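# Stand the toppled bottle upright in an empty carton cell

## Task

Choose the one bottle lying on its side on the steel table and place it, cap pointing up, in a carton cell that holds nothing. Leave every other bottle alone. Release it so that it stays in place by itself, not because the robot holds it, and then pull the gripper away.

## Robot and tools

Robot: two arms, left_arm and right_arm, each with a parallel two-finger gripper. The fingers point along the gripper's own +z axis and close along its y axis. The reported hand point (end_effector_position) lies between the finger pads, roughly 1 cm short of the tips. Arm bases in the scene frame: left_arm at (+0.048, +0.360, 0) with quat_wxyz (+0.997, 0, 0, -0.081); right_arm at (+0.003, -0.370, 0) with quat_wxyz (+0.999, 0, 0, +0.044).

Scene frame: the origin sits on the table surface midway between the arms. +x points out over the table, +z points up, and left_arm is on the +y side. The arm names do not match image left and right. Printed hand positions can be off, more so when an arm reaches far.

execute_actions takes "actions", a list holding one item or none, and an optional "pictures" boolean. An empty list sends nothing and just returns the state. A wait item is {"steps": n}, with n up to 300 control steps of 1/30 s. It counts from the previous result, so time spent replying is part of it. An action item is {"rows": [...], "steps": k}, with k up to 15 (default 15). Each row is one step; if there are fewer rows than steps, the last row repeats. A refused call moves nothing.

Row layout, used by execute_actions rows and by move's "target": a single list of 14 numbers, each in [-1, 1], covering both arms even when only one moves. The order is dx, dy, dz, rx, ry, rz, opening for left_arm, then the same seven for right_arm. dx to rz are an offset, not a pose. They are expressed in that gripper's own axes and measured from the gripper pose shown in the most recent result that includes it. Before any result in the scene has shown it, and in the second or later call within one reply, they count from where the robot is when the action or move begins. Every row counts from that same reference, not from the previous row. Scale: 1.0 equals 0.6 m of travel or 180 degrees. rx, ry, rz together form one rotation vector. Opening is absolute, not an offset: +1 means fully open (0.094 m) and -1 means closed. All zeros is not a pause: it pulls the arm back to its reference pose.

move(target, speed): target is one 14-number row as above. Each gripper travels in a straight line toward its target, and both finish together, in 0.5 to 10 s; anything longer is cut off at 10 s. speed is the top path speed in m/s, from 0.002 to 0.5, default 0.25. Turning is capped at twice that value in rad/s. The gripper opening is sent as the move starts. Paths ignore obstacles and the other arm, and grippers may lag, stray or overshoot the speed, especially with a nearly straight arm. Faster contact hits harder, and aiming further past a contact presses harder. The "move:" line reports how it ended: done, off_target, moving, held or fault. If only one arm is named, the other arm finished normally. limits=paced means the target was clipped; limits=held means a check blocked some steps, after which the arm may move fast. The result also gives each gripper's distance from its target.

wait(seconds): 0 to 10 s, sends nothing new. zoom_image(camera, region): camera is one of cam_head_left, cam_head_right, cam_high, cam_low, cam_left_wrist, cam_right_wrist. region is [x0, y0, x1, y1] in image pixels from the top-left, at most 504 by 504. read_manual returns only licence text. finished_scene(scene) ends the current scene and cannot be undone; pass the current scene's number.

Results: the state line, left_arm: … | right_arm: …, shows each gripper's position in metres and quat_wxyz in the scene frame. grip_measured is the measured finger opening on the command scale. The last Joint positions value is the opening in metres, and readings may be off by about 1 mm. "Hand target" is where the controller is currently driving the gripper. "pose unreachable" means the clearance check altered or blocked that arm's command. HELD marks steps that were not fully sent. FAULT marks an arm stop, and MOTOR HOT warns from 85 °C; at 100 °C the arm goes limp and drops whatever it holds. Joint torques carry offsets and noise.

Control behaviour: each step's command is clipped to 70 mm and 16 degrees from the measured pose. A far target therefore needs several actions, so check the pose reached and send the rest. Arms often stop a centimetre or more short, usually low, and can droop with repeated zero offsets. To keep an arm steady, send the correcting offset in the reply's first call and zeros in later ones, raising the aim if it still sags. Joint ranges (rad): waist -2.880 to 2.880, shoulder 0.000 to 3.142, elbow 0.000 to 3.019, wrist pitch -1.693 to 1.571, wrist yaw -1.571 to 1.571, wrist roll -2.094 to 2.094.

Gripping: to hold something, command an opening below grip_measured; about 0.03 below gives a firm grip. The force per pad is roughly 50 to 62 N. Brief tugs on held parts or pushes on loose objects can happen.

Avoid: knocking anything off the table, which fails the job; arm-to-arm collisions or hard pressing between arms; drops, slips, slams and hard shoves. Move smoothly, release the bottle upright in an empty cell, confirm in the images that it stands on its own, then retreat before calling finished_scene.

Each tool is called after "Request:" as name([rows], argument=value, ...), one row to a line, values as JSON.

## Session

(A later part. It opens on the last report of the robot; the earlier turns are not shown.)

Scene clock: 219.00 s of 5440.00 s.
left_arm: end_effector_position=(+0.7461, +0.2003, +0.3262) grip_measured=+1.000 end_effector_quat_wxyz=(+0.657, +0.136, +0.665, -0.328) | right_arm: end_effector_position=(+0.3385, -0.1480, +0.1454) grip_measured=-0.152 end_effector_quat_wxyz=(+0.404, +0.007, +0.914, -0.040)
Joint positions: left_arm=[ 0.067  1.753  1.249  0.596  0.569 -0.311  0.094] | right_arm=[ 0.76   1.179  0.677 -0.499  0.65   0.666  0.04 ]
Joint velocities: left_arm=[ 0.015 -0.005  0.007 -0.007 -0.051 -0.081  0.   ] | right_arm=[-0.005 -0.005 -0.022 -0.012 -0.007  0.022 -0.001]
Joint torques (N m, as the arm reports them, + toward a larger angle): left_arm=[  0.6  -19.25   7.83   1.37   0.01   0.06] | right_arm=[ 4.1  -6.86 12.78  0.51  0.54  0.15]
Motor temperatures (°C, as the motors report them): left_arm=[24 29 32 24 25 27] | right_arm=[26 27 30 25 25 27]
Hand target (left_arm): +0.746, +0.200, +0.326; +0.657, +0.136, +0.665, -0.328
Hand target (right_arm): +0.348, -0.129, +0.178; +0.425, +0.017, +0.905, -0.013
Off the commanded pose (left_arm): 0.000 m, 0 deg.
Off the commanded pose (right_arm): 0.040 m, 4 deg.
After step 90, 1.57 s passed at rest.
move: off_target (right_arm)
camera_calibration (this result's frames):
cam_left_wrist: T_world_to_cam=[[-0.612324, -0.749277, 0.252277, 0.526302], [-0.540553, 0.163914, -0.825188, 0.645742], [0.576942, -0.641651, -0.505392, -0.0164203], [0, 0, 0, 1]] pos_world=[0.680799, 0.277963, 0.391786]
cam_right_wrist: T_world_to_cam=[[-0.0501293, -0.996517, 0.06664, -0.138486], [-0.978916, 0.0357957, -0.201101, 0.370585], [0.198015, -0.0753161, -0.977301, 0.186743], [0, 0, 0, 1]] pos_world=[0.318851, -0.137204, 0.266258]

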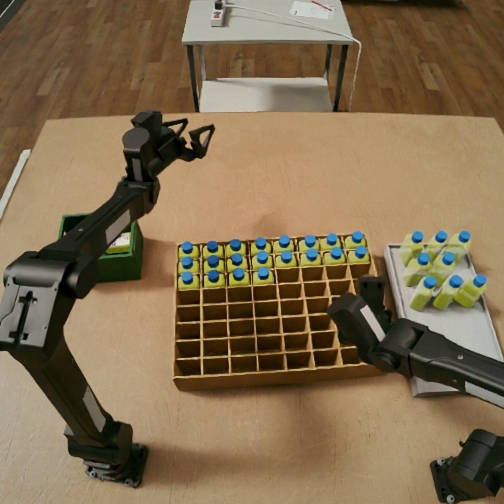

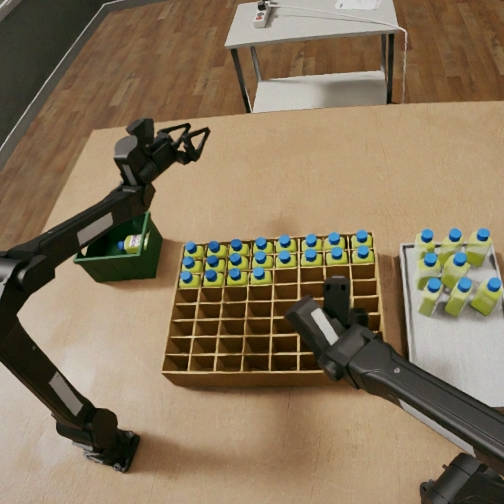

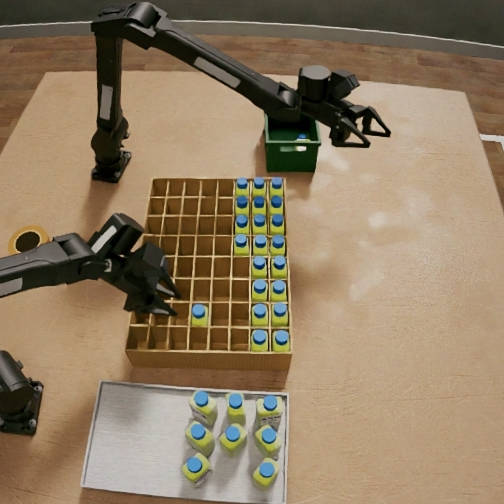

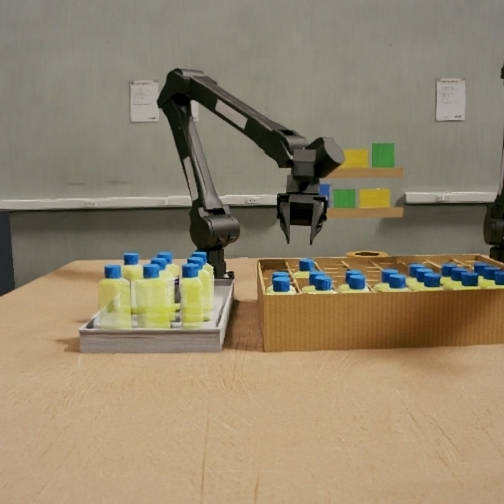

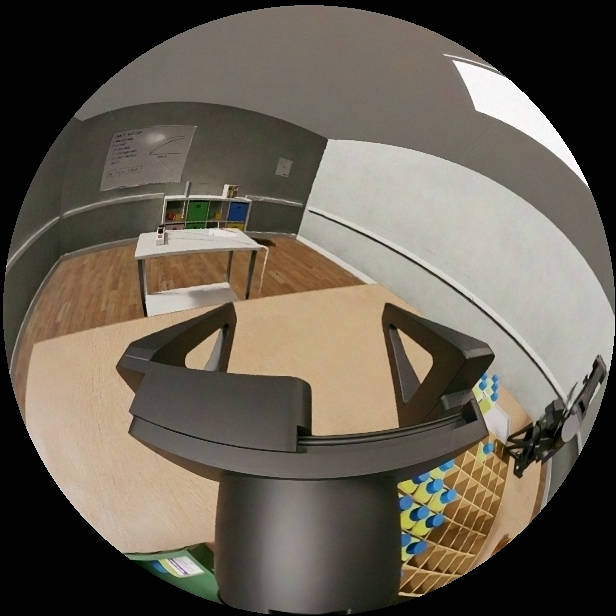

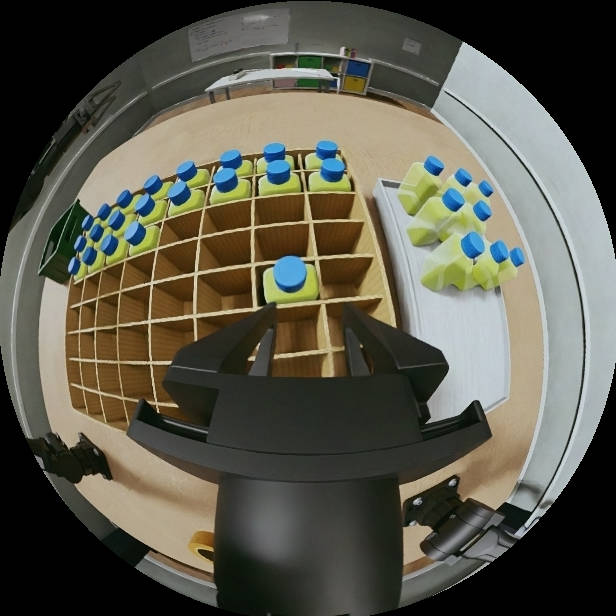

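Request:
move(target=[0,0,0,0,0,0,1,-0.15,0,-0.08,0,0,0,0.5])

Request:
zoom_image(camera="cam_low", region=[240,220,504,360])

Scene clock: 221.83 s of 5440.00 s.
left_arm: end_effector_position=(+0.7461, +0.2003, +0.3262) grip_measured=+1.000 end_effector_quat_wxyz=(+0.657, +0.136, +0.665, -0.328) | right_arm: end_effector_position=(+0.3527, -0.1458, +0.2229) grip_measured=+0.498 end_effector_quat_wxyz=(+0.394, -0.001, +0.918, -0.048)
Joint positions: left_arm=[ 0.067  1.753  1.249  0.596  0.569 -0.311  0.094] | right_arm=[ 0.73   1.126  0.866 -0.749  0.628  0.628  0.07 ]
Joint velocities: left_arm=[-0.015  0.005  0.017  0.002  0.037  0.037  0.   ] | right_arm=[-0.005 -0.005 -0.002 -0.012  0.007 -0.022  0.001]
Joint torques (N m, as the arm reports them, + toward a larger angle): left_arm=[  0.61 -19.31   7.82   1.35   0.01   0.09] | right_arm=[ 0.94 -5.62 12.46  0.77  0.27 -0.09]
Motor temperatures (°C, as the motors report them): left_arm=[24 29 32 24 25 27] | right_arm=[26 27 30 25 25 27]
Hand target (left_arm): +0.746, +0.200, +0.326; +0.657, +0.136, +0.665, -0.328
Hand target (right_arm): +0.363, -0.143, +0.244; +0.404, +0.007, +0.914, -0.039
Off the commanded pose (left_arm): 0.000 m, 0 deg.
Off the commanded pose (right_arm): 0.024 m, 2 deg.
move: off_target (right_arm); limits=paced
camera_calibration (this result's frames):
cam_left_wrist: T_world_to_cam=[[-0.612324, -0.749277, 0.252277, 0.526302], [-0.540553, 0.163914, -0.825188, 0.645742], [0.576942, -0.641651, -0.505392, -0.0164203], [0, 0, 0, 1]] pos_world=[0.680799, 0.277963, 0.391786]
cam_right_wrist: T_world_to_cam=[[-0.0411953, -0.995171, 0.0890928, -0.148758], [-0.983439, 0.0246347, -0.179558, 0.395124], [0.176496, -0.0950143, -0.979705, 0.265094], [0, 0, 0, 1]] pos_world=[0.335664, -0.132586, 0.343914]

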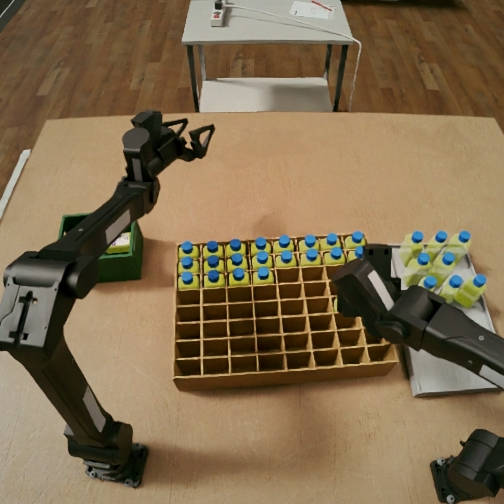

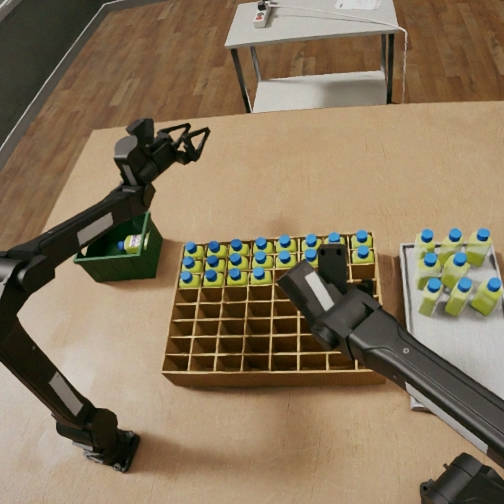

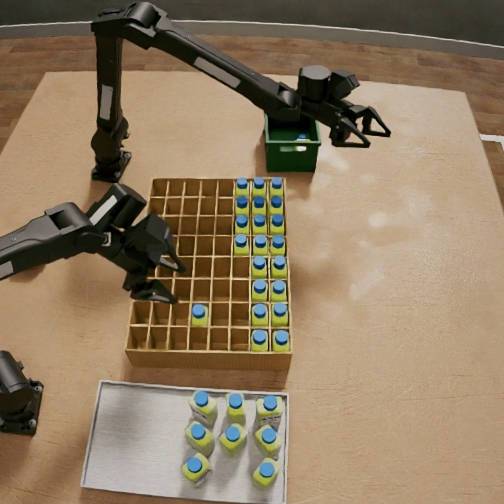

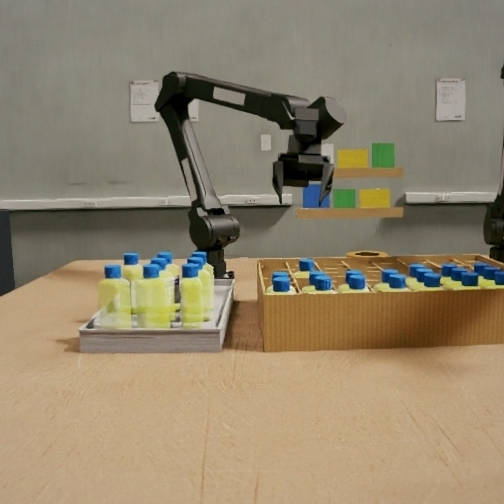

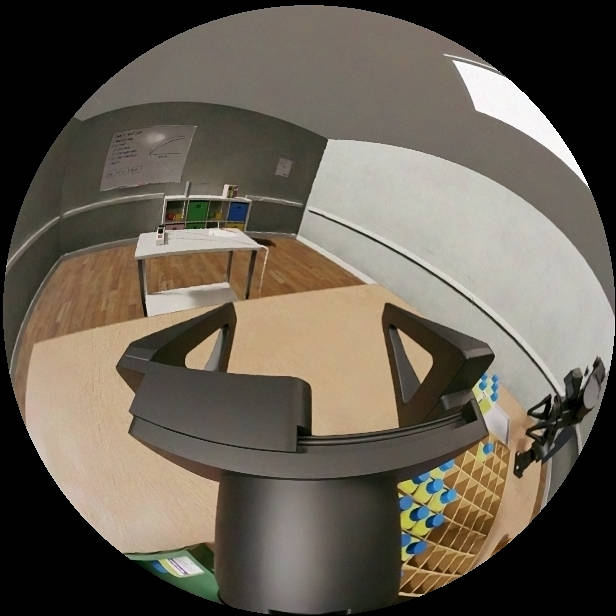

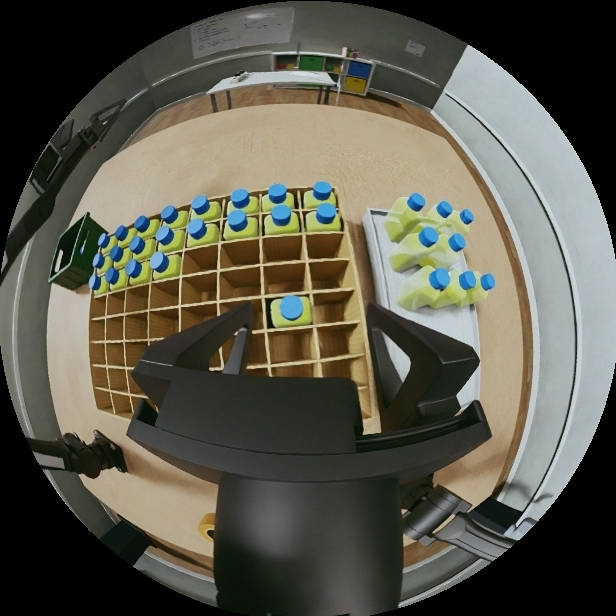

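Region (240, 220, 504, 360) of cam_low's 504x504 image, scaled by 1.909, with more detail than that image has; it fills the top 267 rows of this view, and the rest is white.

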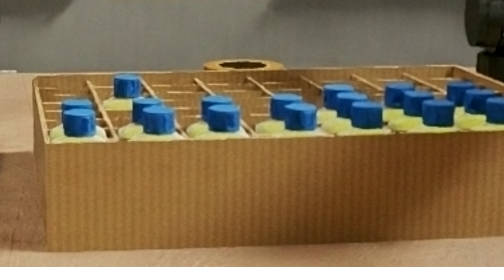

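Request:
finished_scene(scene=2)

The scene is finished: the task was done.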